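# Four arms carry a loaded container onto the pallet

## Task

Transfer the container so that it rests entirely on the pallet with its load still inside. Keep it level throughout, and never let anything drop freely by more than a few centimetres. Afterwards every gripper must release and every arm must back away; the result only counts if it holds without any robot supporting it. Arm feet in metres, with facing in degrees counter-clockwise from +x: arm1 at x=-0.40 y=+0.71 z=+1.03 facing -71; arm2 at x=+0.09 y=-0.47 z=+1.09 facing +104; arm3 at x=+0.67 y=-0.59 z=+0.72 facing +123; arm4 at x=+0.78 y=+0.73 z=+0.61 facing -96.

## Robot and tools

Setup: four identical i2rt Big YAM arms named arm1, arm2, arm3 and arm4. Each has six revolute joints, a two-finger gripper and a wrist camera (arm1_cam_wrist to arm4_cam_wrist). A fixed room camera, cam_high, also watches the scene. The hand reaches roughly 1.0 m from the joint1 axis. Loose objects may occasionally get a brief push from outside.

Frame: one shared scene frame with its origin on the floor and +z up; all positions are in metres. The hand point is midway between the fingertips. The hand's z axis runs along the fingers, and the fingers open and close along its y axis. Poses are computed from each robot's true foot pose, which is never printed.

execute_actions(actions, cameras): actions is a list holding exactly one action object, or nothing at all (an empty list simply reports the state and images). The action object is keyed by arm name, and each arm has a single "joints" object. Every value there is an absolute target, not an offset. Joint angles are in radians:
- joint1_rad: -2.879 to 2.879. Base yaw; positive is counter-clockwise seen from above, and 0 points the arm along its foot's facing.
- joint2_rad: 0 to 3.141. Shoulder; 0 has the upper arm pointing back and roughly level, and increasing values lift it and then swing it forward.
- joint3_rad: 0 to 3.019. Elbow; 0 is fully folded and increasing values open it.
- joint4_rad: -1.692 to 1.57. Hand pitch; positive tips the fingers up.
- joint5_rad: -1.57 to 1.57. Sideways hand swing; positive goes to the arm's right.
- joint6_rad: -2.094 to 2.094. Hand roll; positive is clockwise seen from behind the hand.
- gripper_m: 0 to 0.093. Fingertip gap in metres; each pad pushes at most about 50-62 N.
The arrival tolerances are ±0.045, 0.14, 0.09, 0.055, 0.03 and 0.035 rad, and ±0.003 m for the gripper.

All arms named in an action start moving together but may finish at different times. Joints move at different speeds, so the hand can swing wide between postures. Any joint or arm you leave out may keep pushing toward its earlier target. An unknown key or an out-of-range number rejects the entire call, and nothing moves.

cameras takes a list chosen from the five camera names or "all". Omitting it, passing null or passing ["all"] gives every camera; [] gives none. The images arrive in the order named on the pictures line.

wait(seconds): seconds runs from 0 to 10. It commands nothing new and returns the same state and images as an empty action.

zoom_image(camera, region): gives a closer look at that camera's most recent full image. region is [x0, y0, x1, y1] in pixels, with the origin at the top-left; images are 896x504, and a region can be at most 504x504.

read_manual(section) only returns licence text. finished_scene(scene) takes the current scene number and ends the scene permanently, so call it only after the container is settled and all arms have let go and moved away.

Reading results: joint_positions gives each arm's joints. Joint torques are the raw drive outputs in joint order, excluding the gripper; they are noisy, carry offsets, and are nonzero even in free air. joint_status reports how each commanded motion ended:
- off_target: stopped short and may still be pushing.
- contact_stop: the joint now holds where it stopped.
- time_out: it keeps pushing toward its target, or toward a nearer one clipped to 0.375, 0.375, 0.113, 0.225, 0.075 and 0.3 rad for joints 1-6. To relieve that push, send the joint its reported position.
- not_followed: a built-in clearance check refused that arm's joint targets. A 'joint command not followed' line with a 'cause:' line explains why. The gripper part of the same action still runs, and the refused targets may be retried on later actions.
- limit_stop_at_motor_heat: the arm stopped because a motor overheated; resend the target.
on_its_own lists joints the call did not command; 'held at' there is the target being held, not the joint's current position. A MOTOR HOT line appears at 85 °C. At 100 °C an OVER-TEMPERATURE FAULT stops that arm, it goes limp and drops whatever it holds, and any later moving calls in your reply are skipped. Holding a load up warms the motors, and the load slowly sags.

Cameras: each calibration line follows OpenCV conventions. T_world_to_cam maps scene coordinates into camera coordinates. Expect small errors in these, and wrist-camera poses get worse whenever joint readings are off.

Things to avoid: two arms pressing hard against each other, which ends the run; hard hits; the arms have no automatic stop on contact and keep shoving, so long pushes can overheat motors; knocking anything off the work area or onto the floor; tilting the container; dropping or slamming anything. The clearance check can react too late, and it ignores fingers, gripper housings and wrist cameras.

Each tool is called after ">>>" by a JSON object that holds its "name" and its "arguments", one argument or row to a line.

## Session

>>> {"name": "execute_actions", "arguments": {
  "actions": []
}}

Scene clock: 0.00 s.
Joint torques (N m, as the arm reports them, + toward a larger angle): no reading
Motor temperatures (°C, as the motors report them): arm1=[26 30 30 27 27 30] | arm2=[27 28 28 26 26 27] | arm3=[28 28 29 26 26 29] | arm4=[27 27 30 29 28 25]
arm1.joint_positions: joint1_rad=+0.650 joint2_rad=+0.461 joint3_rad=+1.448 joint4_rad=-1.215 joint5_rad=+0.000 joint6_rad=-0.270 gripper_m=+0.094
arm1.joint_status: not commanded
arm1.hand: x=-0.2652 y=+0.6216 z=+1.6504 quat_wxyz=(-0.568, -0.126, -0.772, +0.257) (m; scene frame)
arm2.joint_positions: joint1_rad=-0.888 joint2_rad=+0.634 joint3_rad=+1.315 joint4_rad=-1.387 joint5_rad=-0.044 joint6_rad=-0.326 gripper_m=+0.095
arm2.joint_status: not commanded
arm2.hand: x=+0.2298 y=-0.2828 z=+1.5812 quat_wxyz=(-0.397, +0.538, -0.728, -0.149) (m; scene frame)
arm3.joint_positions: joint1_rad=-0.772 joint2_rad=+0.549 joint3_rad=+1.428 joint4_rad=-1.196 joint5_rad=+0.300 joint6_rad=-0.022 gripper_m=+0.095
arm3.joint_status: not commanded
arm3.hand: x=+0.7604 y=-0.3901 z=+1.3210 quat_wxyz=(-0.524, +0.449, -0.673, -0.266) (m; scene frame)
arm4.joint_positions: joint1_rad=-0.650 joint2_rad=+0.648 joint3_rad=+1.401 joint4_rad=-1.226 joint5_rad=-0.129 joint6_rad=+0.506 gripper_m=+0.095
arm4.joint_status: not commanded
arm4.hand: x=+0.6160 y=+0.5221 z=+1.1695 quat_wxyz=(-0.358, -0.839, -0.162, +0.376) (m; scene frame)
pictures: arm1_cam_wrist, arm2_cam_wrist, arm3_cam_wrist, arm4_cam_wrist, cam_high
camera_calibration (this result's frames):
arm1_cam_wrist: T_world_to_cam=[[-0.485952, -0.835951, 0.255021, -0.0351077], [-0.737919, 0.236086, -0.632249, 0.703923], [0.468323, -0.495428, -0.731591, 1.76236], [0, 0, 0, 1]] pos_world=[-0.322974, 0.677586, 1.74333]
arm2_cam_wrist: T_world_to_cam=[[0.90417, -0.374093, 0.206231, -0.64104], [-0.327284, -0.91692, -0.228348, 0.181152], [0.27452, 0.138969, -0.951486, 1.6025], [0, 0, 0, 1]] pos_world=[0.198978, -0.296405, 1.69833]
arm3_cam_wrist: T_world_to_cam=[[0.879563, -0.465946, 0.0962437, -0.975075], [-0.334123, -0.748924, -0.572255, 0.721287], [0.338719, 0.471177, -0.814409, 1.12742], [0, 0, 0, 1]] pos_world=[0.71676, -0.445357, 1.42478]
arm4_cam_wrist: T_world_to_cam=[[-0.539362, 0.703122, -0.463365, 0.502875], [0.840778, 0.41915, -0.342645, -0.330231], [-0.0467015, -0.574397, -0.817243, 1.405], [0, 0, 0, 1]] pos_world=[0.614498, 0.59186, 1.26809]
Images, in order (width x height): arm1_cam_wrist 896x504, arm2_cam_wrist 896x504, arm3_cam_wrist 896x504, arm4_cam_wrist 896x504, cam_high 896x504.

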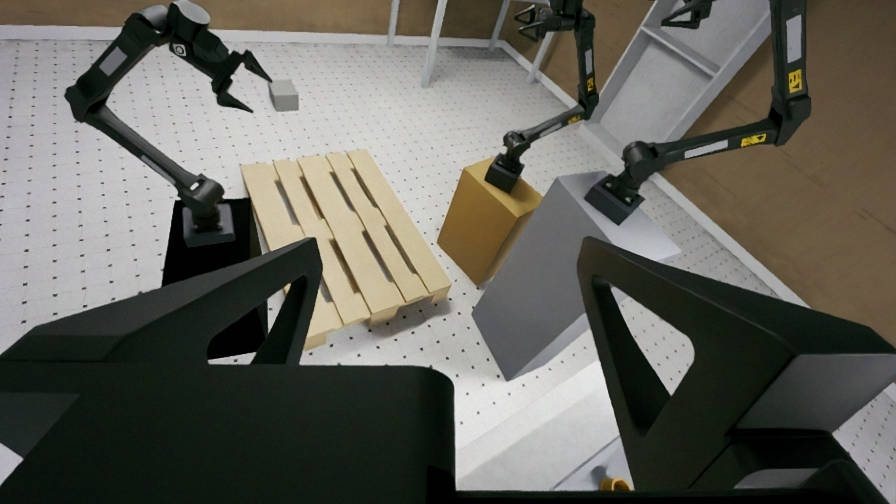

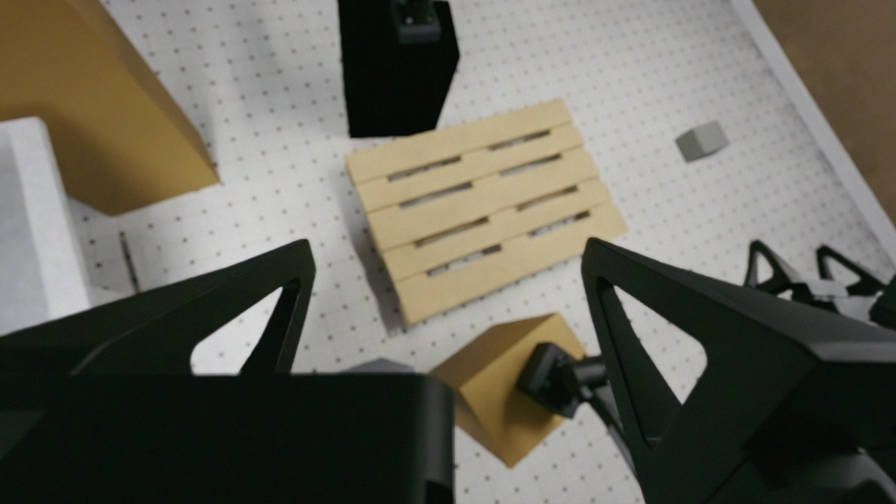

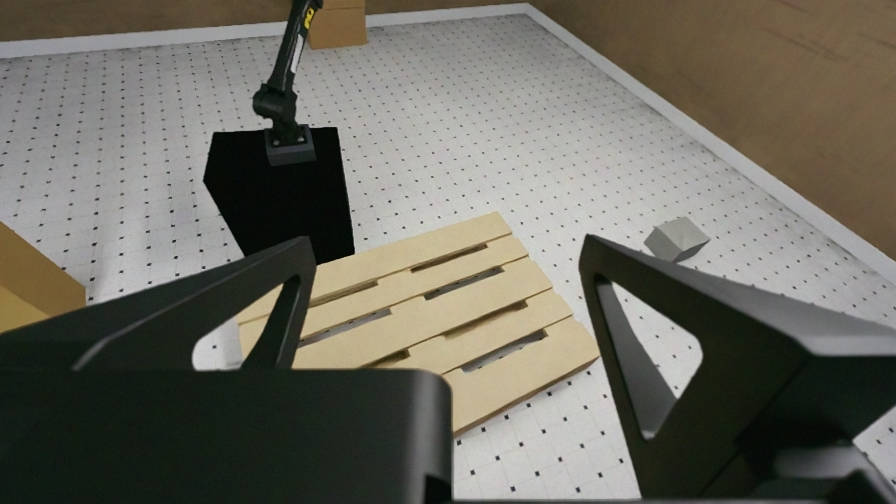

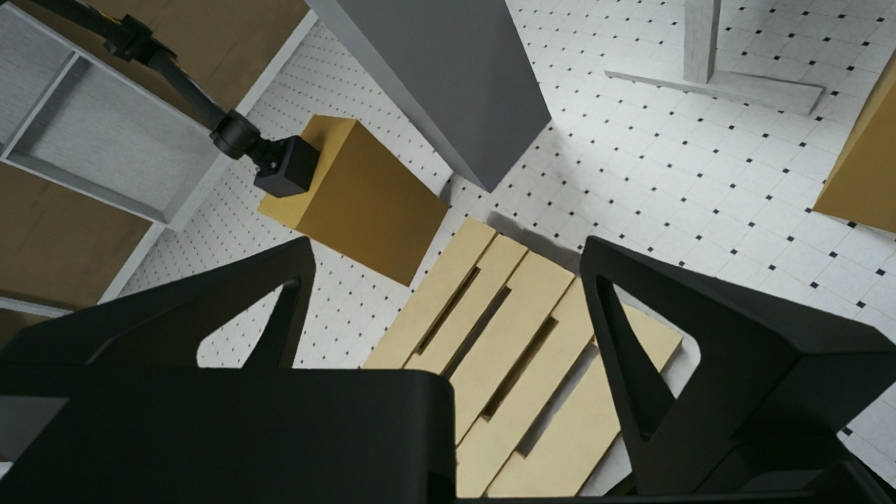

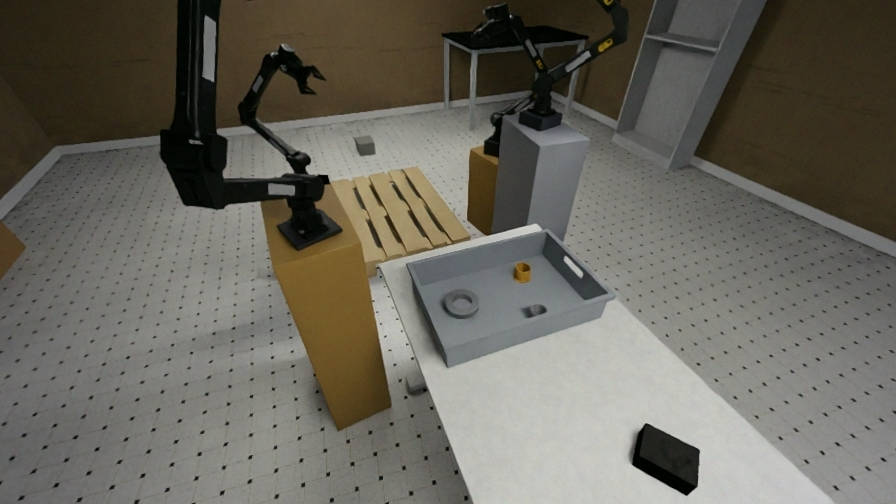

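>>> {"name": "zoom_image", "arguments": {
  "camera": "cam_high",
  "region": [360, 200, 660, 390]
}}

Region (360, 200, 660, 390) of cam_high's 896x504 image, scaled by 1.680, with more detail than that image has; it fills the top 319 rows of this view, and the rest is white.

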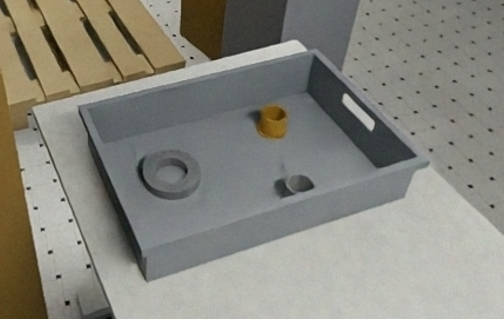

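>>> {"name": "execute_actions", "arguments": {
  "actions": [
    {"arm1":{"joints":{"joint1_rad":-1.119,"joint2_rad":2.384,"joint3_rad":1.80,"joint4_rad":-0.966,"joint5_rad":0,"joint6_rad":-0.785,"gripper_m":0.093}},"arm2":{"joints":{"joint1_rad":0.659,"joint2_rad":2.56,"joint3_rad":1.965,"joint4_rad":-0.936,"joint5_rad":0,"joint6_rad":0.94,"gripper_m":0.093}},"arm3":{"joints":{"joint1_rad":0.24,"joint2_rad":1.253,"joint3_rad":0.76,"joint4_rad":-1.062,"joint5_rad":0,"joint6_rad":-0.75,"gripper_m":0.093}},"arm4":{"joints":{"joint1_rad":-0.5,"joint2_rad":1.0,"joint3_rad":1.2,"joint4_rad":-1.4,"joint5_rad":0,"joint6_rad":0.6,"gripper_m":0.093}}}
  ],
  "cameras": ["arm1_cam_wrist","arm2_cam_wrist","cam_high"]
}}

Scene clock: 3.17 s.
Joint torques (N m, as the arm reports them, + toward a larger angle): arm1=[ -0.51 -20.5    7.32  -0.37  -0.2   -0.21] | arm2=[  0.19 -19.93   8.76   0.44   0.05   0.25] | arm3=[ 0.21 -6.12  9.66  0.01 -0.09 -0.21] | arm4=[-0.1  -6.21 10.4   1.28  0.24  0.12]
Motor temperatures (°C, as the motors report them): arm1=[26 30 30 27 27 30] | arm2=[27 28 29 26 26 27] | arm3=[28 28 29 26 26 29] | arm4=[27 27 31 29 28 25]
arm1.joint_positions: joint1_rad=-1.112 joint2_rad=+2.367 joint3_rad=+1.788 joint4_rad=-0.959 joint5_rad=+0.002 joint6_rad=-0.769 gripper_m=+0.093
arm1.joint_status: all done
arm1.hand: x=-0.8646 y=+0.2397 z=+0.9139 quat_wxyz=(-0.001, -0.710, -0.704, +0.013) (m; scene frame)
arm2.joint_positions: joint1_rad=+0.654 joint2_rad=+2.569 joint3_rad=+1.938 joint4_rad=-0.932 joint5_rad=+0.000 joint6_rad=+0.926 gripper_m=+0.093
arm2.joint_status: all done
arm2.hand: x=-0.4483 y=-0.0446 z=+0.9026 quat_wxyz=(-0.003, +0.698, -0.716, -0.009) (m; scene frame)
arm3.joint_positions: joint1_rad=+0.236 joint2_rad=+1.265 joint3_rad=+0.746 joint4_rad=-1.061 joint5_rad=+0.001 joint6_rad=-0.736 gripper_m=+0.093
arm3.joint_status: all done
arm3.hand: x=+0.4485 y=-0.3771 z=+0.7936 quat_wxyz=(+0.008, +1.000, -0.013, +0.001) (m; scene frame)
arm4.joint_positions: joint1_rad=-0.509 joint2_rad=+1.006 joint3_rad=+1.174 joint4_rad=-1.393 joint5_rad=-0.004 joint6_rad=+0.587 gripper_m=+0.093
arm4.joint_status: all done
arm4.hand: x=+0.5837 y=+0.4518 z=+0.9251 quat_wxyz=(-0.117, -0.970, -0.178, +0.119) (m; scene frame)
pictures: arm1_cam_wrist, arm2_cam_wrist, cam_high
camera_calibration (this result's frames):
arm1_cam_wrist: T_world_to_cam=[[-0.999814, 0.00706039, 0.0179415, -0.887495], [0.0160356, 0.821171, 0.570457, -0.70138], [-0.0107054, 0.570639, -0.821131, 0.727182], [0, 0, 0, 1]] pos_world=[-0.868299, 0.167261, 1.01314]
arm2_cam_wrist: T_world_to_cam=[[0.999607, -0.0251516, -0.0124169, 0.45688], [-0.0136913, -0.823865, 0.566621, -0.550154], [-0.0244813, -0.566228, -0.823885, 0.829184], [0, 0, 0, 1]] pos_world=[-0.443933, 0.0277456, 1.00055]
Images, in order (width x height): arm1_cam_wrist 896x504, arm2_cam_wrist 896x504, cam_high 896x504.

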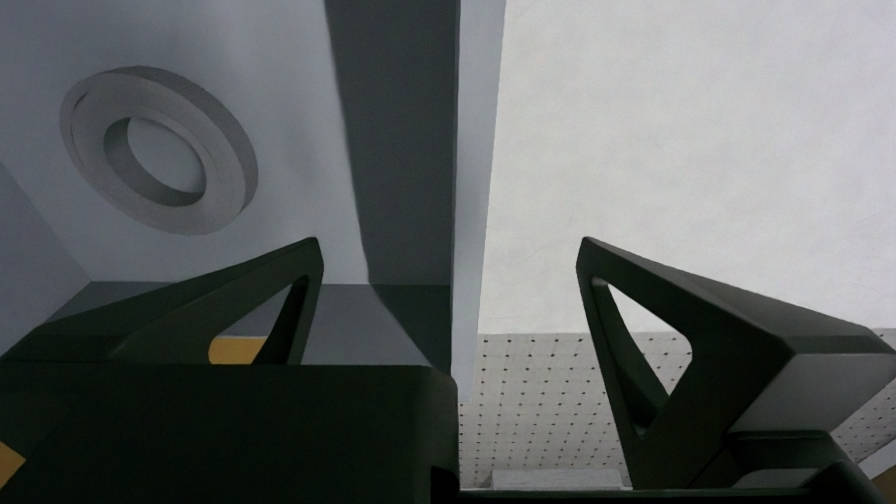

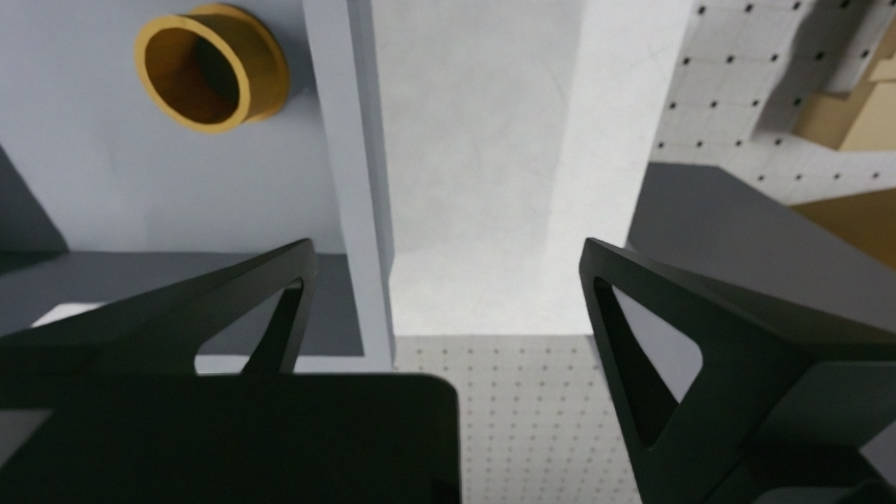

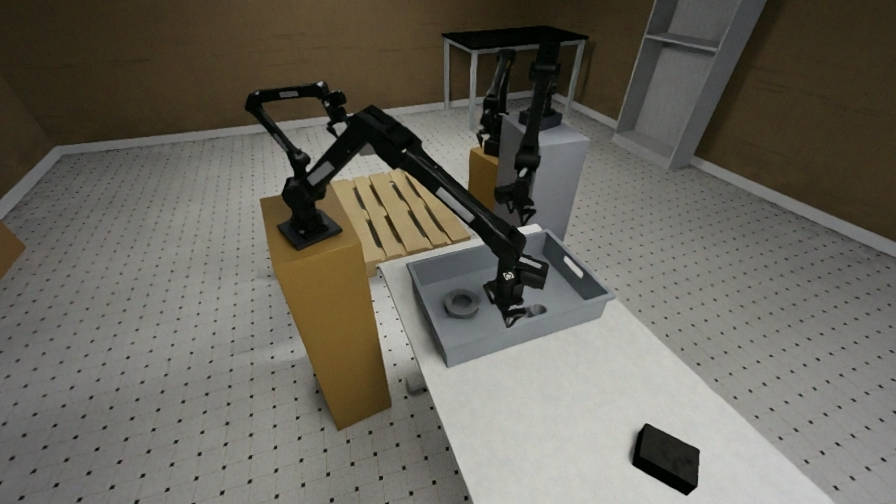

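>>> {"name": "execute_actions", "arguments": {
  "actions": [
    {"arm1":{"joints":{"joint1_rad":-1.19,"joint2_rad":2.435,"joint3_rad":1.74,"joint4_rad":-0.878,"joint6_rad":-0.85}},"arm2":{"joints":{"joint1_rad":0.707,"joint2_rad":2.74,"joint3_rad":2.215,"joint4_rad":-1.01,"joint6_rad":0.985}}}
  ],
  "cameras": ["arm1_cam_wrist","arm2_cam_wrist"]
}}

Scene clock: 4.87 s.
Joint torques (N m, as the arm reports them, + toward a larger angle): arm1=[  0.66 -20.21   5.88   0.26  -0.18  -0.22] | arm2=[ -0.59 -20.19  10.11   0.28   0.06   0.25] | arm3=[ 0.98 -5.93  9.84  0.15 -0.05 -0.24] | arm4=[-0.36 -5.98 10.33  1.21  0.24  0.09]
Motor temperatures (°C, as the motors report them): arm1=[26 31 31 27 27 30] | arm2=[27 29 29 26 26 27] | arm3=[28 28 30 26 26 29] | arm4=[27 27 31 29 28 25]
arm1.joint_positions: joint1_rad=-1.197 joint2_rad=+2.419 joint3_rad=+1.738 joint4_rad=-0.888 joint5_rad=+0.001 joint6_rad=-0.835 gripper_m=+0.093
arm1.joint_status: all done
arm1.hand: x=-0.8879 y=+0.2944 z=+0.8658 quat_wxyz=(-0.001, -0.717, -0.697, -0.003) (m; scene frame)
arm2.joint_positions: joint1_rad=+0.713 joint2_rad=+2.729 joint3_rad=+2.173 joint4_rad=-1.001 joint5_rad=+0.000 joint6_rad=+0.971 gripper_m=+0.093
arm2.joint_status: all done
arm2.hand: x=-0.5025 y=-0.0562 z=+0.8674 quat_wxyz=(-0.003, +0.704, -0.710, -0.012) (m; scene frame)
arm3.joint_positions: joint1_rad=+0.236 joint2_rad=+1.265 joint3_rad=+0.746 joint4_rad=-1.061 joint5_rad=+0.001 joint6_rad=-0.736 gripper_m=+0.093
arm3.joint_status: not commanded
arm3.hand: x=+0.4485 y=-0.3771 z=+0.7936 quat_wxyz=(+0.008, +1.000, -0.013, +0.001) (m; scene frame)
arm4.joint_positions: joint1_rad=-0.509 joint2_rad=+1.006 joint3_rad=+1.174 joint4_rad=-1.393 joint5_rad=-0.004 joint6_rad=+0.587 gripper_m=+0.093
arm4.joint_status: not commanded
arm4.hand: x=+0.5837 y=+0.4518 z=+0.9251 quat_wxyz=(-0.117, -0.970, -0.178, +0.119) (m; scene frame)
pictures: arm1_cam_wrist, arm2_cam_wrist
camera_calibration (this result's frames):
arm1_cam_wrist: T_world_to_cam=[[-0.999625, 0.0270333, -0.00430429, -0.896836], [0.0193214, 0.808179, 0.58862, -0.727478], [0.019391, 0.588316, -0.808399, 0.666723], [0, 0, 0, 1]] pos_world=[-0.895373, 0.219933, 0.963326]
arm2_cam_wrist: T_world_to_cam=[[0.999817, -0.0101943, -0.0161955, 0.514466], [0.000731935, -0.82531, 0.56468, -0.531695], [-0.0191229, -0.564589, -0.825151, 0.796153], [0, 0, 0, 1]] pos_world=[-0.498758, 0.0159307, 0.965516]
Images, in order (width x height): arm1_cam_wrist 896x504, arm2_cam_wrist 896x504.

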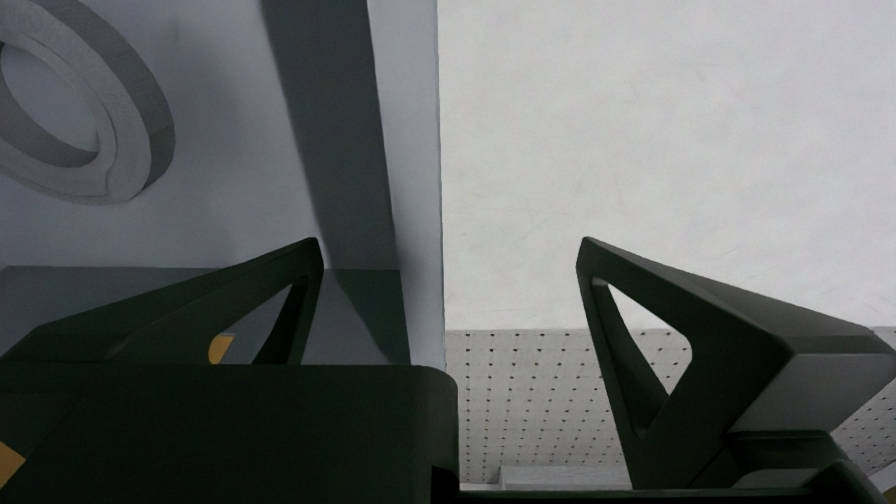

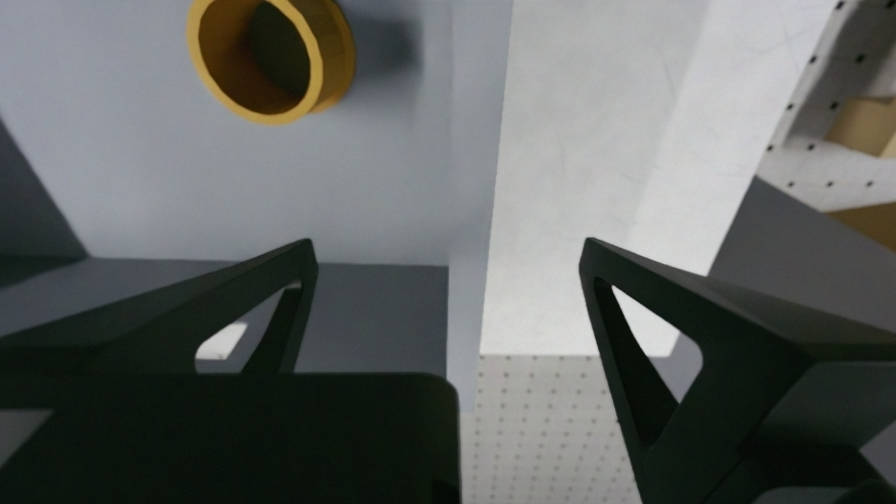

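>>> {"name": "execute_actions", "arguments": {
  "actions": [
    {"arm1":{"joints":{"joint1_rad":-1.177,"joint2_rad":2.58,"joint3_rad":1.795,"joint4_rad":-0.765,"joint6_rad":-0.857}},"arm2":{"joints":{"joint1_rad":0.693,"joint2_rad":2.955,"joint3_rad":2.36,"joint4_rad":-0.945,"joint6_rad":0.96}}}
  ],
  "cameras": ["arm1_cam_wrist","arm2_cam_wrist"]
}}

Scene clock: 6.23 s.
Joint torques (N m, as the arm reports them, + toward a larger angle): arm1=[  0.37 -20.13   6.12   0.11   0.    -0.21] | arm2=[ -0.17 -19.74   8.31   0.96   0.12  -0.01] | arm3=[ 0.64 -5.92  9.78  0.09 -0.02 -0.23] | arm4=[-0.25 -6.38 10.39  1.29  0.22  0.12]
Motor temperatures (°C, as the motors report them): arm1=[26 31 31 27 27 30] | arm2=[27 29 29 26 26 27] | arm3=[28 28 30 26 26 29] | arm4=[27 27 32 29 28 25]
arm1.joint_positions: joint1_rad=-1.184 joint2_rad=+2.558 joint3_rad=+1.783 joint4_rad=-0.771 joint5_rad=-0.002 joint6_rad=-0.841 gripper_m=+0.093
arm1.joint_status: all done
arm1.hand: x=-0.8862 y=+0.2834 z=+0.7917 quat_wxyz=(-0.002, -0.710, -0.704, +0.009) (m; scene frame)
arm2.joint_positions: joint1_rad=+0.694 joint2_rad=+2.933 joint3_rad=+2.342 joint4_rad=-0.951 joint5_rad=-0.002 joint6_rad=+0.971 gripper_m=+0.093
arm2.joint_status: all done
arm2.hand: x=-0.5001 y=-0.0398 z=+0.7787 quat_wxyz=(-0.001, +0.697, -0.717, -0.019) (m; scene frame)
arm3.joint_positions: joint1_rad=+0.236 joint2_rad=+1.265 joint3_rad=+0.746 joint4_rad=-1.061 joint5_rad=+0.001 joint6_rad=-0.736 gripper_m=+0.093
arm3.joint_status: not commanded
arm3.hand: x=+0.4485 y=-0.3771 z=+0.7936 quat_wxyz=(+0.008, +1.000, -0.013, +0.001) (m; scene frame)
arm4.joint_positions: joint1_rad=-0.509 joint2_rad=+1.006 joint3_rad=+1.174 joint4_rad=-1.393 joint5_rad=-0.004 joint6_rad=+0.587 gripper_m=+0.093
arm4.joint_status: not commanded
arm4.hand: x=+0.5837 y=+0.4518 z=+0.9251 quat_wxyz=(-0.117, -0.970, -0.178, +0.119) (m; scene frame)
pictures: arm1_cam_wrist, arm2_cam_wrist
camera_calibration (this result's frames):
arm1_cam_wrist: T_world_to_cam=[[-0.999916, 0.00691172, 0.0109979, -0.90177], [0.0119704, 0.819055, 0.573591, -0.672683], [-0.00504337, 0.573674, -0.819068, 0.604136], [0, 0, 0, 1]] pos_world=[-0.890595, 0.210619, 0.890591]
arm2_cam_wrist: T_world_to_cam=[[0.999133, -0.0292775, -0.0295979, 0.520131], [-0.00775404, -0.829373, 0.558642, -0.467786], [-0.0409033, -0.557928, -0.828881, 0.72457], [0, 0, 0, 1]] pos_world=[-0.49367, 0.031517, 0.877302]
Images, in order (width x height): arm1_cam_wrist 896x504, arm2_cam_wrist 896x504.

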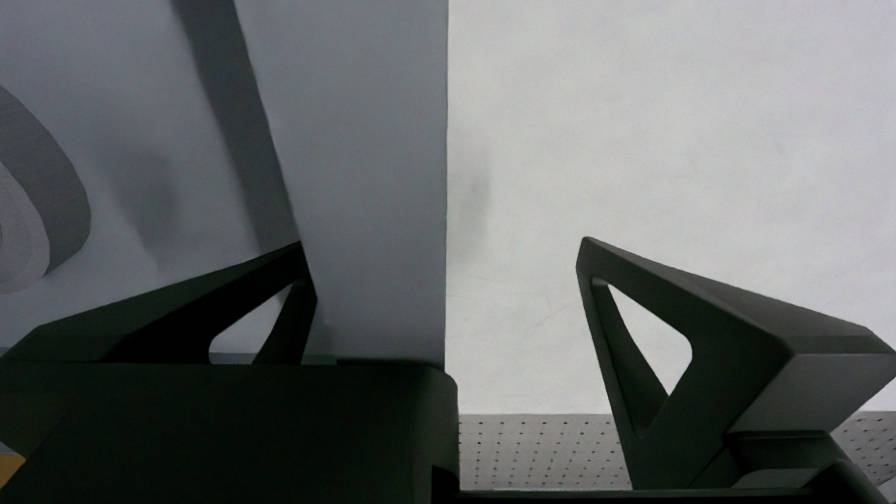

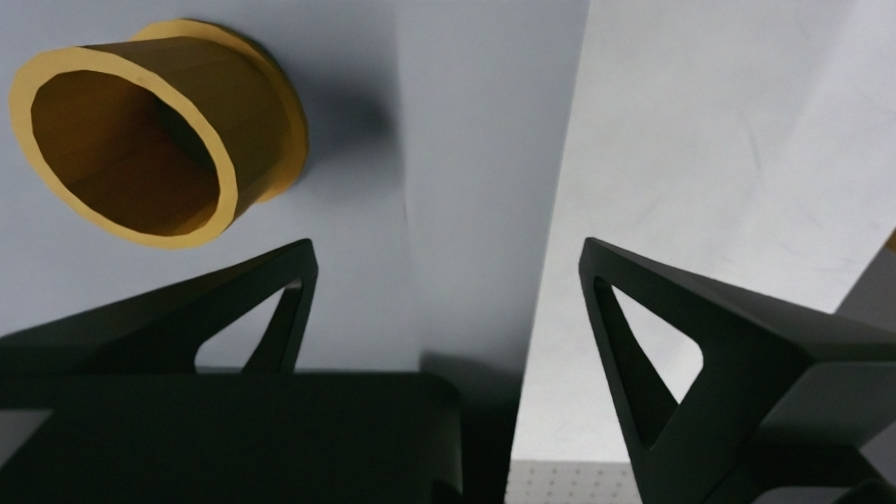

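>>> {"name": "execute_actions", "arguments": {
  "actions": [
    {"arm1":{"joints":{"joint1_rad":-1.17,"joint2_rad":2.51,"joint3_rad":1.765,"joint4_rad":-0.812}},"arm2":{"joints":{"joint2_rad":2.88,"joint3_rad":2.31,"joint4_rad":-0.985}}}
  ],
  "cameras": ["arm1_cam_wrist","arm2_cam_wrist"]
}}

Scene clock: 7.43 s.
Joint torques (N m, as the arm reports them, + toward a larger angle): arm1=[  0.69 -22.52   5.27  -0.48   0.    -0.21] | arm2=[ -0.16 -22.24   7.09   0.24   0.12  -0.01] | arm3=[ 0.35 -6.08  9.65 -0.02 -0.09 -0.22] | arm4=[ 0.17 -6.33 10.23  1.26  0.26  0.12]
Motor temperatures (°C, as the motors report them): arm1=[26 31 31 27 27 30] | arm2=[27 29 29 26 26 27] | arm3=[28 28 30 26 26 29] | arm4=[27 27 32 29 28 25]
arm1.joint_positions: joint1_rad=-1.178 joint2_rad=+2.525 joint3_rad=+1.765 joint4_rad=-0.803 joint5_rad=-0.002 joint6_rad=-0.841 gripper_m=+0.093
arm1.joint_status: all done
arm1.hand: x=-0.8800 y=+0.2843 z=+0.8073 quat_wxyz=(-0.002, -0.708, -0.706, +0.001) (m; scene frame)
arm2.joint_positions: joint1_rad=+0.694 joint2_rad=+2.899 joint3_rad=+2.308 joint4_rad=-0.977 joint5_rad=-0.002 joint6_rad=+0.971 gripper_m=+0.093
arm2.joint_status: all done
arm2.hand: x=-0.4948 y=-0.0438 z=+0.7919 quat_wxyz=(-0.003, +0.697, -0.717, -0.007) (m; scene frame)
arm3.joint_positions: joint1_rad=+0.236 joint2_rad=+1.265 joint3_rad=+0.746 joint4_rad=-1.061 joint5_rad=+0.001 joint6_rad=-0.736 gripper_m=+0.093
arm3.joint_status: not commanded
arm3.hand: x=+0.4485 y=-0.3771 z=+0.7936 quat_wxyz=(+0.008, +1.000, -0.013, +0.001) (m; scene frame)
arm4.joint_positions: joint1_rad=-0.509 joint2_rad=+1.006 joint3_rad=+1.174 joint4_rad=-1.393 joint5_rad=-0.004 joint6_rad=+0.587 gripper_m=+0.093
arm4.joint_status: not commanded
arm4.hand: x=+0.5837 y=+0.4518 z=+0.9251 quat_wxyz=(-0.117, -0.970, -0.178, +0.119) (m; scene frame)
pictures: arm1_cam_wrist, arm2_cam_wrist
camera_calibration (this result's frames):
arm1_cam_wrist: T_world_to_cam=[[-0.999998, 0.00148144, -0.00155053, -0.884214], [0.000300445, 0.812683, 0.582705, -0.698246], [0.00212333, 0.582704, -0.812682, 0.61513], [0, 0, 0, 1]] pos_world=[-0.885308, 0.210324, 0.905406]
arm2_cam_wrist: T_world_to_cam=[[0.999511, -0.0297975, -0.00944275, 0.499362], [-0.0190965, -0.821264, 0.570229, -0.492818], [-0.0247464, -0.56977, -0.821432, 0.735034], [0, 0, 0, 1]] pos_world=[-0.49034, 0.0289468, 0.889515]
Images, in order (width x height): arm1_cam_wrist 896x504, arm2_cam_wrist 896x504.

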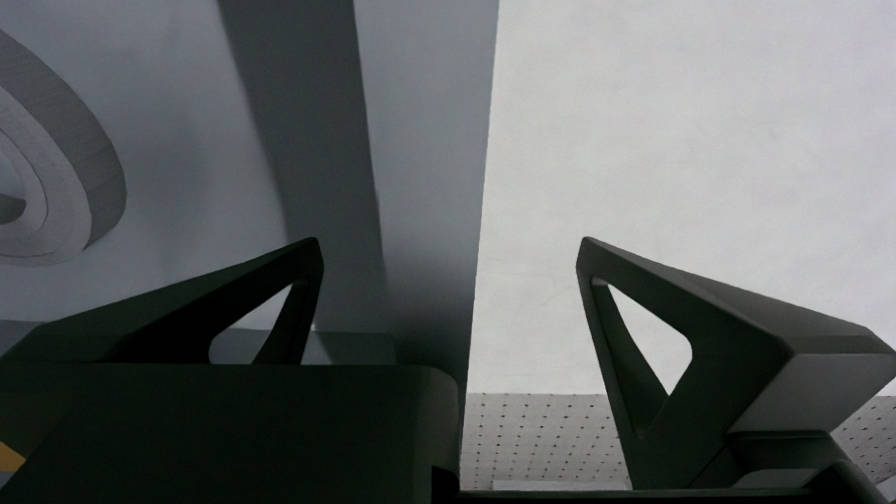

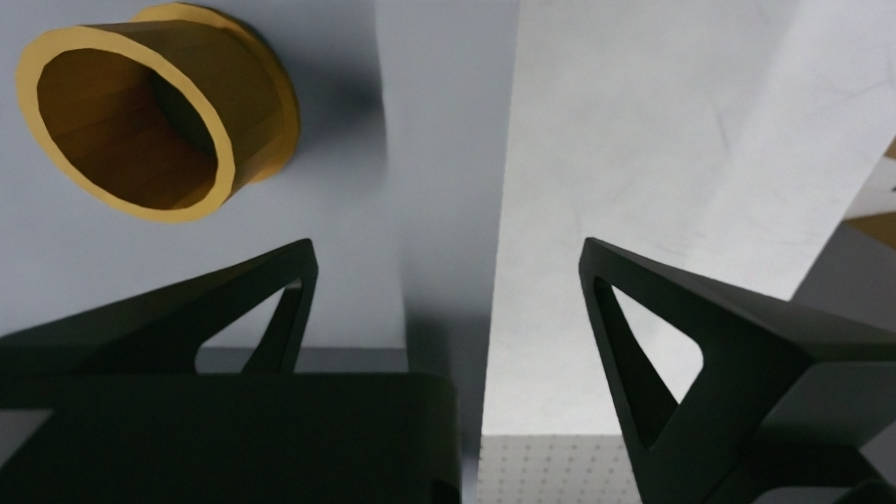

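>>> {"name": "execute_actions", "arguments": {
  "actions": [
    {"arm1":{"joints":{"joint1_rad":-1.178,"gripper_m":0}},"arm2":{"joints":{"gripper_m":0}}}
  ],
  "cameras": []
}}

>>> {"name": "execute_actions", "arguments": {
  "actions": [
    {"arm1":{"joints":{"joint2_rad":2.325,"joint3_rad":1.775,"joint4_rad":-0.875,"joint6_rad":-0.841}},"arm2":{"joints":{"joint2_rad":2.665,"joint3_rad":2.25,"joint4_rad":-1.011,"joint6_rad":0.971}}}
  ],
  "cameras": ["arm1_cam_wrist","arm2_cam_wrist","cam_high"]
}}

Scene clock: 8.53 s.
Joint torques (N m, as the arm reports them, + toward a larger angle): arm1=[ -0.01 -22.48   5.34  -0.26   0.38  -0.3 ] | arm2=[ -0.17 -22.27   7.11   0.05   0.38   0.  ] | arm3=[ 0.64 -6.37  9.7   0.04 -0.06 -0.24] | arm4=[-0.13 -6.5  10.36  1.25  0.21  0.12]
Motor temperatures (°C, as the motors report them): arm1=[26 32 31 27 27 30] | arm2=[27 30 30 26 26 27] | arm3=[28 28 30 26 26 29] | arm4=[27 27 32 29 28 25]
arm1.joint_positions: joint1_rad=-1.178 joint2_rad=+2.525 joint3_rad=+1.764 joint4_rad=-0.810 joint5_rad=-0.010 joint6_rad=-0.832 gripper_m=+0.013
arm1.joint_status: gripper_m off_target (ended at +0.013, target +0.000); the others done
arm1.hand: x=-0.8772 y=+0.2847 z=+0.8069 quat_wxyz=(-0.006, -0.711, -0.703, -0.003) (m; scene frame)
arm2.joint_positions: joint1_rad=+0.693 joint2_rad=+2.899 joint3_rad=+2.308 joint4_rad=-0.972 joint5_rad=-0.008 joint6_rad=+0.970 gripper_m=+0.013
arm2.joint_status: gripper_m off_target (ended at +0.013, target +0.000)
arm2.hand: x=-0.4962 y=-0.0438 z=+0.7919 quat_wxyz=(+0.001, +0.697, -0.717, -0.009) (m; scene frame)
arm3.joint_positions: joint1_rad=+0.236 joint2_rad=+1.265 joint3_rad=+0.746 joint4_rad=-1.061 joint5_rad=+0.001 joint6_rad=-0.736 gripper_m=+0.093
arm3.joint_status: not commanded
arm3.hand: x=+0.4485 y=-0.3771 z=+0.7936 quat_wxyz=(+0.008, +1.000, -0.013, +0.001) (m; scene frame)
arm4.joint_positions: joint1_rad=-0.509 joint2_rad=+1.006 joint3_rad=+1.174 joint4_rad=-1.393 joint5_rad=-0.004 joint6_rad=+0.587 gripper_m=+0.093
arm4.joint_status: not commanded
arm4.hand: x=+0.5837 y=+0.4518 z=+0.9251 quat_wxyz=(-0.117, -0.970, -0.178, +0.119) (m; scene frame)
pictures: none
No camera images: the call's "cameras" was empty. Leave "cameras" out to get every camera's image.

Scene clock: 9.80 s.
Joint torques (N m, as the arm reports them, + toward a larger angle): arm1=[ -0.23 -29.35   8.44  -0.48   0.34  -0.24] | arm2=[ -0.09 -28.48   9.41  -0.28   1.31   0.11] | arm3=[ 0.99 -6.6   9.55  0.19 -0.06 -0.19] | arm4=[ 0.35 -6.54 10.44  1.28  0.24  0.13]
Motor temperatures (°C, as the motors report them): arm1=[26 32 31 27 27 30] | arm2=[27 30 30 26 26 27] | arm3=[28 28 31 26 26 29] | arm4=[27 27 33 29 28 25]
arm1.joint_positions: joint1_rad=-1.175 joint2_rad=+2.438 joint3_rad=+1.740 joint4_rad=-0.867 joint5_rad=-0.010 joint6_rad=-0.822 gripper_m=+0.013
arm1.joint_status: all done
arm1.hand: x=-0.8777 y=+0.2818 z=+0.8544 quat_wxyz=(-0.006, -0.714, -0.700, -0.001) (m; scene frame)
arm2.joint_positions: joint1_rad=+0.691 joint2_rad=+2.783 joint3_rad=+2.216 joint4_rad=-0.990 joint5_rad=-0.031 joint6_rad=+0.971 gripper_m=+0.014
arm2.joint_status: all done
arm2.hand: x=-0.4985 y=-0.0458 z=+0.8442 quat_wxyz=(+0.012, +0.696, -0.718, -0.010) (m; scene frame)
arm3.joint_positions: joint1_rad=+0.236 joint2_rad=+1.265 joint3_rad=+0.746 joint4_rad=-1.061 joint5_rad=+0.001 joint6_rad=-0.736 gripper_m=+0.093
arm3.joint_status: not commanded
arm3.hand: x=+0.4485 y=-0.3771 z=+0.7936 quat_wxyz=(+0.008, +1.000, -0.013, +0.001) (m; scene frame)
arm4.joint_positions: joint1_rad=-0.509 joint2_rad=+1.006 joint3_rad=+1.174 joint4_rad=-1.393 joint5_rad=-0.004 joint6_rad=+0.587 gripper_m=+0.093
arm4.joint_status: not commanded
arm4.hand: x=+0.5837 y=+0.4518 z=+0.9251 quat_wxyz=(-0.117, -0.970, -0.178, +0.119) (m; scene frame)
pictures: arm1_cam_wrist, arm2_cam_wrist, cam_high
camera_calibration (this result's frames):
arm1_cam_wrist: T_world_to_cam=[[-0.999817, 0.0171004, -0.00852132, -0.880086], [0.00899176, 0.814672, 0.579853, -0.714171], [0.0168578, 0.57967, -0.814677, 0.670242], [0, 0, 0, 1]] pos_world=[-0.884803, 0.208345, 0.952645]
arm2_cam_wrist: T_world_to_cam=[[0.998893, -0.0318398, -0.0346302, 0.524338], [-0.00559665, -0.811347, 0.584538, -0.529298], [-0.0467086, -0.583697, -0.810627, 0.756018], [0, 0, 0, 1]] pos_world=[-0.491407, 0.028536, 0.940401]
Images, in order (width x height): arm1_cam_wrist 896x504, arm2_cam_wrist 896x504, cam_high 896x504.

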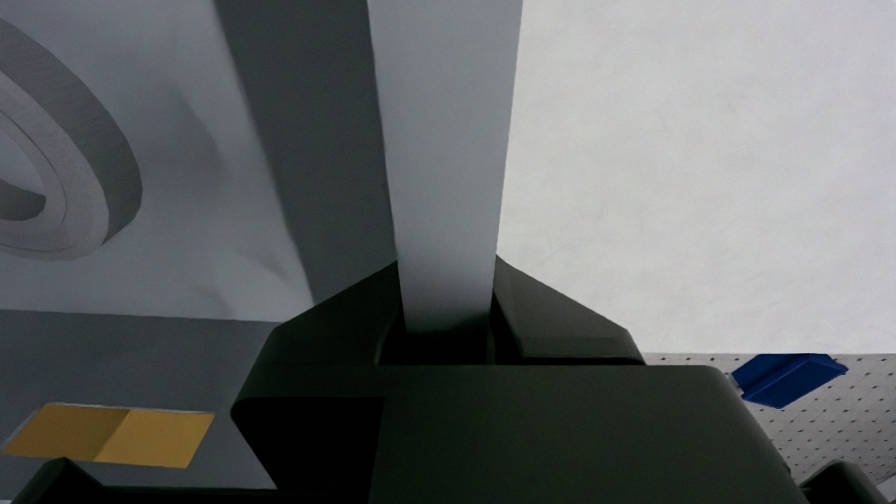

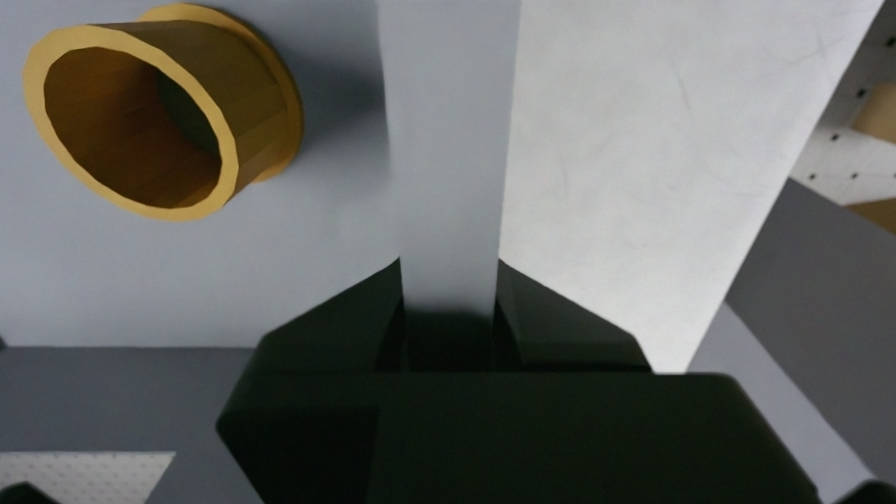

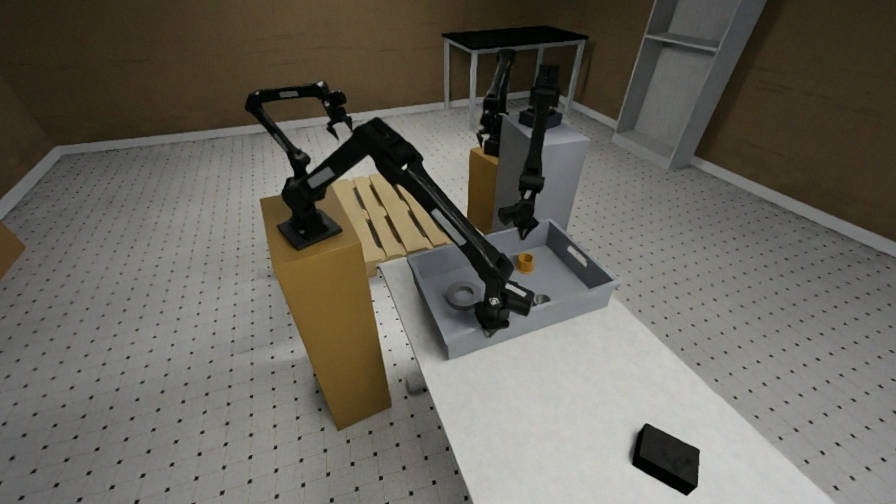

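>>> {"name": "wait", "arguments": {
  "seconds": 2
}}

>>> {"name": "zoom_image", "arguments": {
  "camera": "cam_high",
  "region": [360, 200, 660, 390]
}}

Scene clock: 13.37 s.
Joint torques (N m, as the arm reports them, + toward a larger angle): arm1=[ -0.24 -29.19   8.4   -0.46   0.35  -0.25] | arm2=[ -0.07 -28.43   9.42  -0.27   1.31   0.11] | arm3=[ 0.64 -6.29  9.7   0.08 -0.06 -0.22] | arm4=[-0.26 -6.48 10.27  1.16  0.21  0.11]
Motor temperatures (°C, as the motors report them): arm1=[26 34 32 27 27 30] | arm2=[27 32 30 26 27 27] | arm3=[28 28 31 26 26 29] | arm4=[27 27 33 29 28 25]
arm1.joint_positions: joint1_rad=-1.175 joint2_rad=+2.438 joint3_rad=+1.740 joint4_rad=-0.867 joint5_rad=-0.010 joint6_rad=-0.822 gripper_m=+0.013
arm1.joint_status: all done
arm1.hand: x=-0.8777 y=+0.2818 z=+0.8544 quat_wxyz=(-0.006, -0.714, -0.700, -0.001) (m; scene frame)
arm2.joint_positions: joint1_rad=+0.691 joint2_rad=+2.783 joint3_rad=+2.216 joint4_rad=-0.990 joint5_rad=-0.031 joint6_rad=+0.971 gripper_m=+0.014
arm2.joint_status: all done
arm2.hand: x=-0.4985 y=-0.0458 z=+0.8442 quat_wxyz=(+0.012, +0.696, -0.718, -0.010) (m; scene frame)
arm3.joint_positions: joint1_rad=+0.236 joint2_rad=+1.265 joint3_rad=+0.746 joint4_rad=-1.061 joint5_rad=+0.001 joint6_rad=-0.736 gripper_m=+0.093
arm3.joint_status: not commanded
arm3.hand: x=+0.4485 y=-0.3771 z=+0.7936 quat_wxyz=(+0.008, +1.000, -0.013, +0.001) (m; scene frame)
arm4.joint_positions: joint1_rad=-0.509 joint2_rad=+1.006 joint3_rad=+1.174 joint4_rad=-1.393 joint5_rad=-0.004 joint6_rad=+0.587 gripper_m=+0.093
arm4.joint_status: not commanded
arm4.hand: x=+0.5837 y=+0.4518 z=+0.9251 quat_wxyz=(-0.117, -0.970, -0.178, +0.119) (m; scene frame)
wait: 2.00 s; at rest from the start
pictures: arm1_cam_wrist, arm2_cam_wrist, arm3_cam_wrist, arm4_cam_wrist, cam_high
camera_calibration (this result's frames):
arm1_cam_wrist: T_world_to_cam=[[-0.999817, 0.0171004, -0.00852132, -0.880086], [0.00899176, 0.814672, 0.579853, -0.714171], [0.0168578, 0.57967, -0.814677, 0.670242], [0, 0, 0, 1]] pos_world=[-0.884803, 0.208345, 0.952645]
arm2_cam_wrist: T_world_to_cam=[[0.998893, -0.0318398, -0.0346302, 0.524338], [-0.00559665, -0.811347, 0.584538, -0.529298], [-0.0467086, -0.583697, -0.810627, 0.756018], [0, 0, 0, 1]] pos_world=[-0.491407, 0.028536, 0.940401]
arm3_cam_wrist: T_world_to_cam=[[0.04461, 0.998947, -0.010742, 0.367911], [0.798913, -0.0292171, 0.600737, -0.842647], [0.59979, -0.0353808, -0.799375, 0.477361], [0, 0, 0, 1]] pos_world=[0.370473, -0.375254, 0.891752]
arm4_cam_wrist: T_world_to_cam=[[-0.379359, 0.910344, -0.165413, -0.040993], [0.851089, 0.41346, 0.32357, -0.977119], [0.362952, -0.0180314, -0.931633, 0.778718], [0, 0, 0, 1]] pos_world=[0.533427, 0.455359, 1.03487]
Images, in order (width x height): arm1_cam_wrist 896x504, arm2_cam_wrist 896x504, arm3_cam_wrist 896x504, arm4_cam_wrist 896x504, cam_high 896x504.

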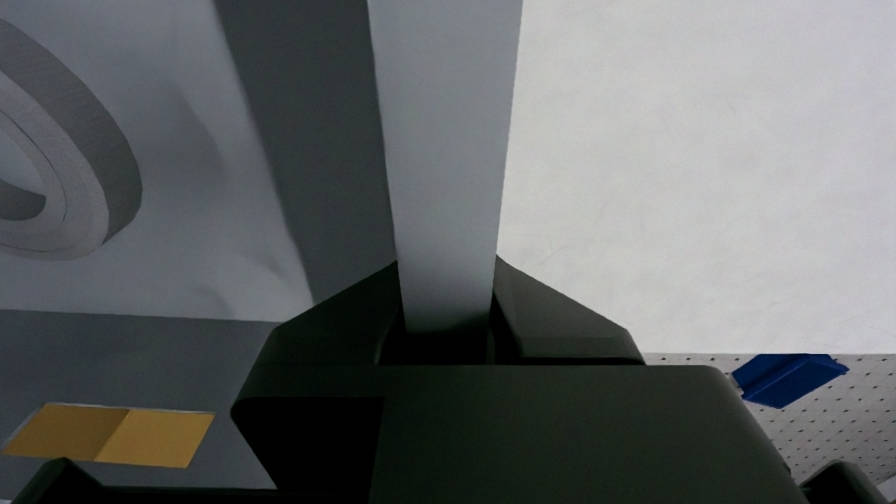

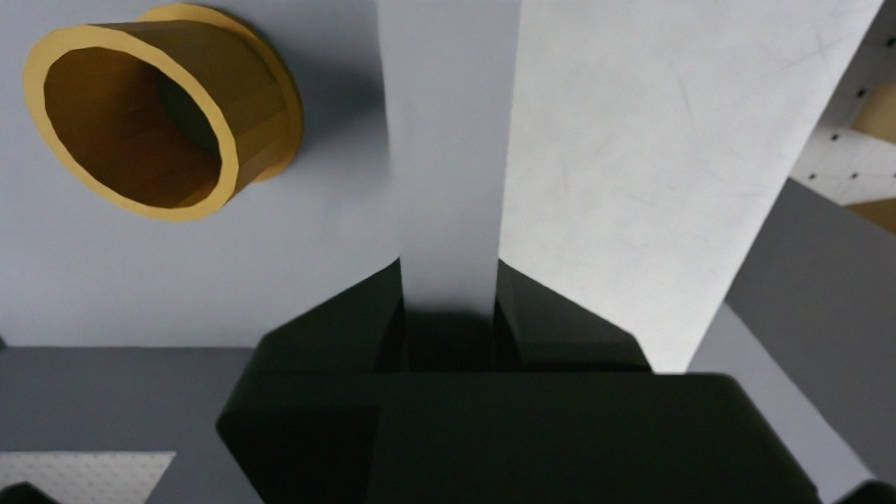

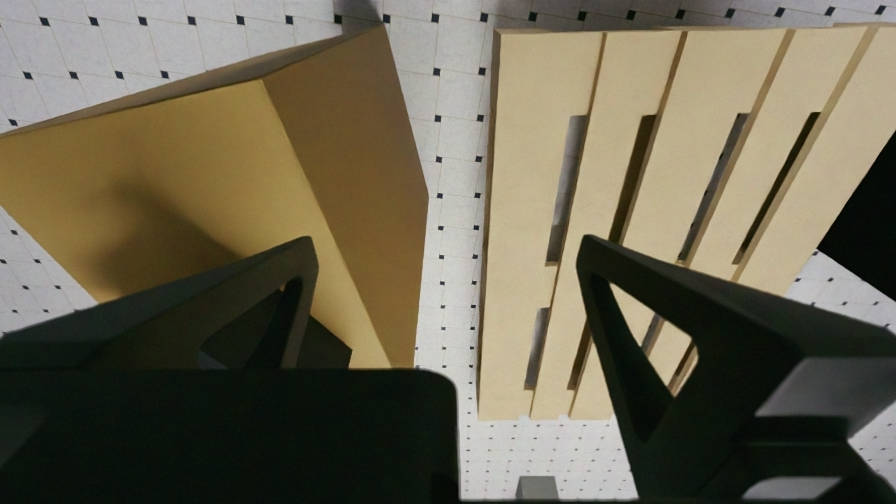

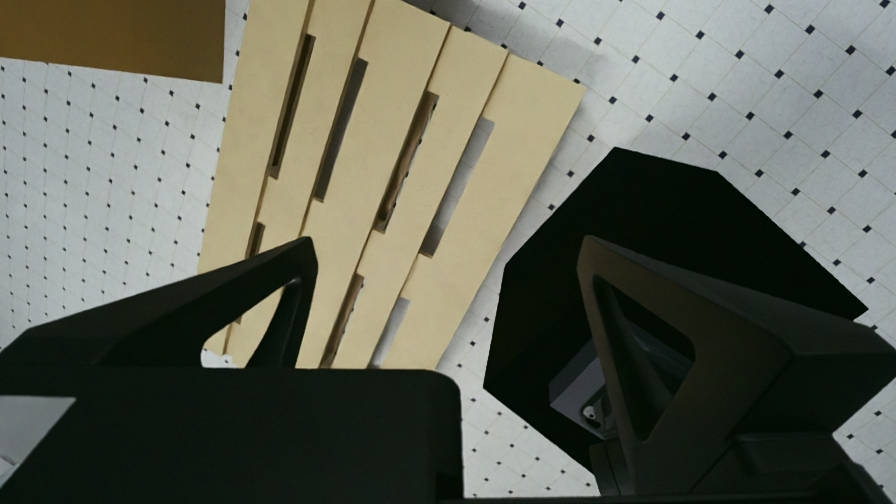

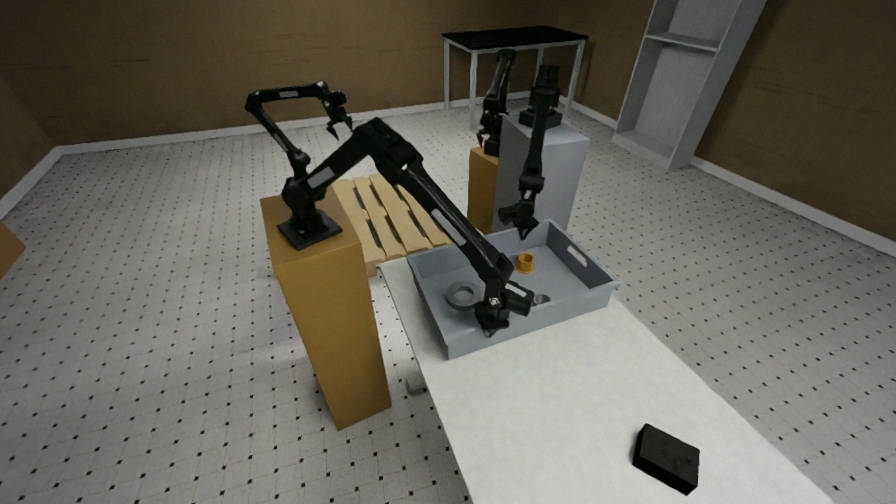

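Region (360, 200, 660, 390) of cam_high's 896x504 image, scaled by 1.680, with more detail than that image has; it fills the top 319 rows of this view, and the rest is white.

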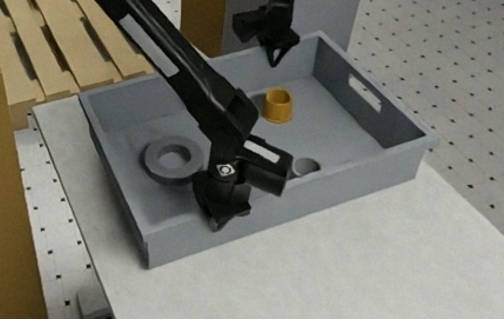

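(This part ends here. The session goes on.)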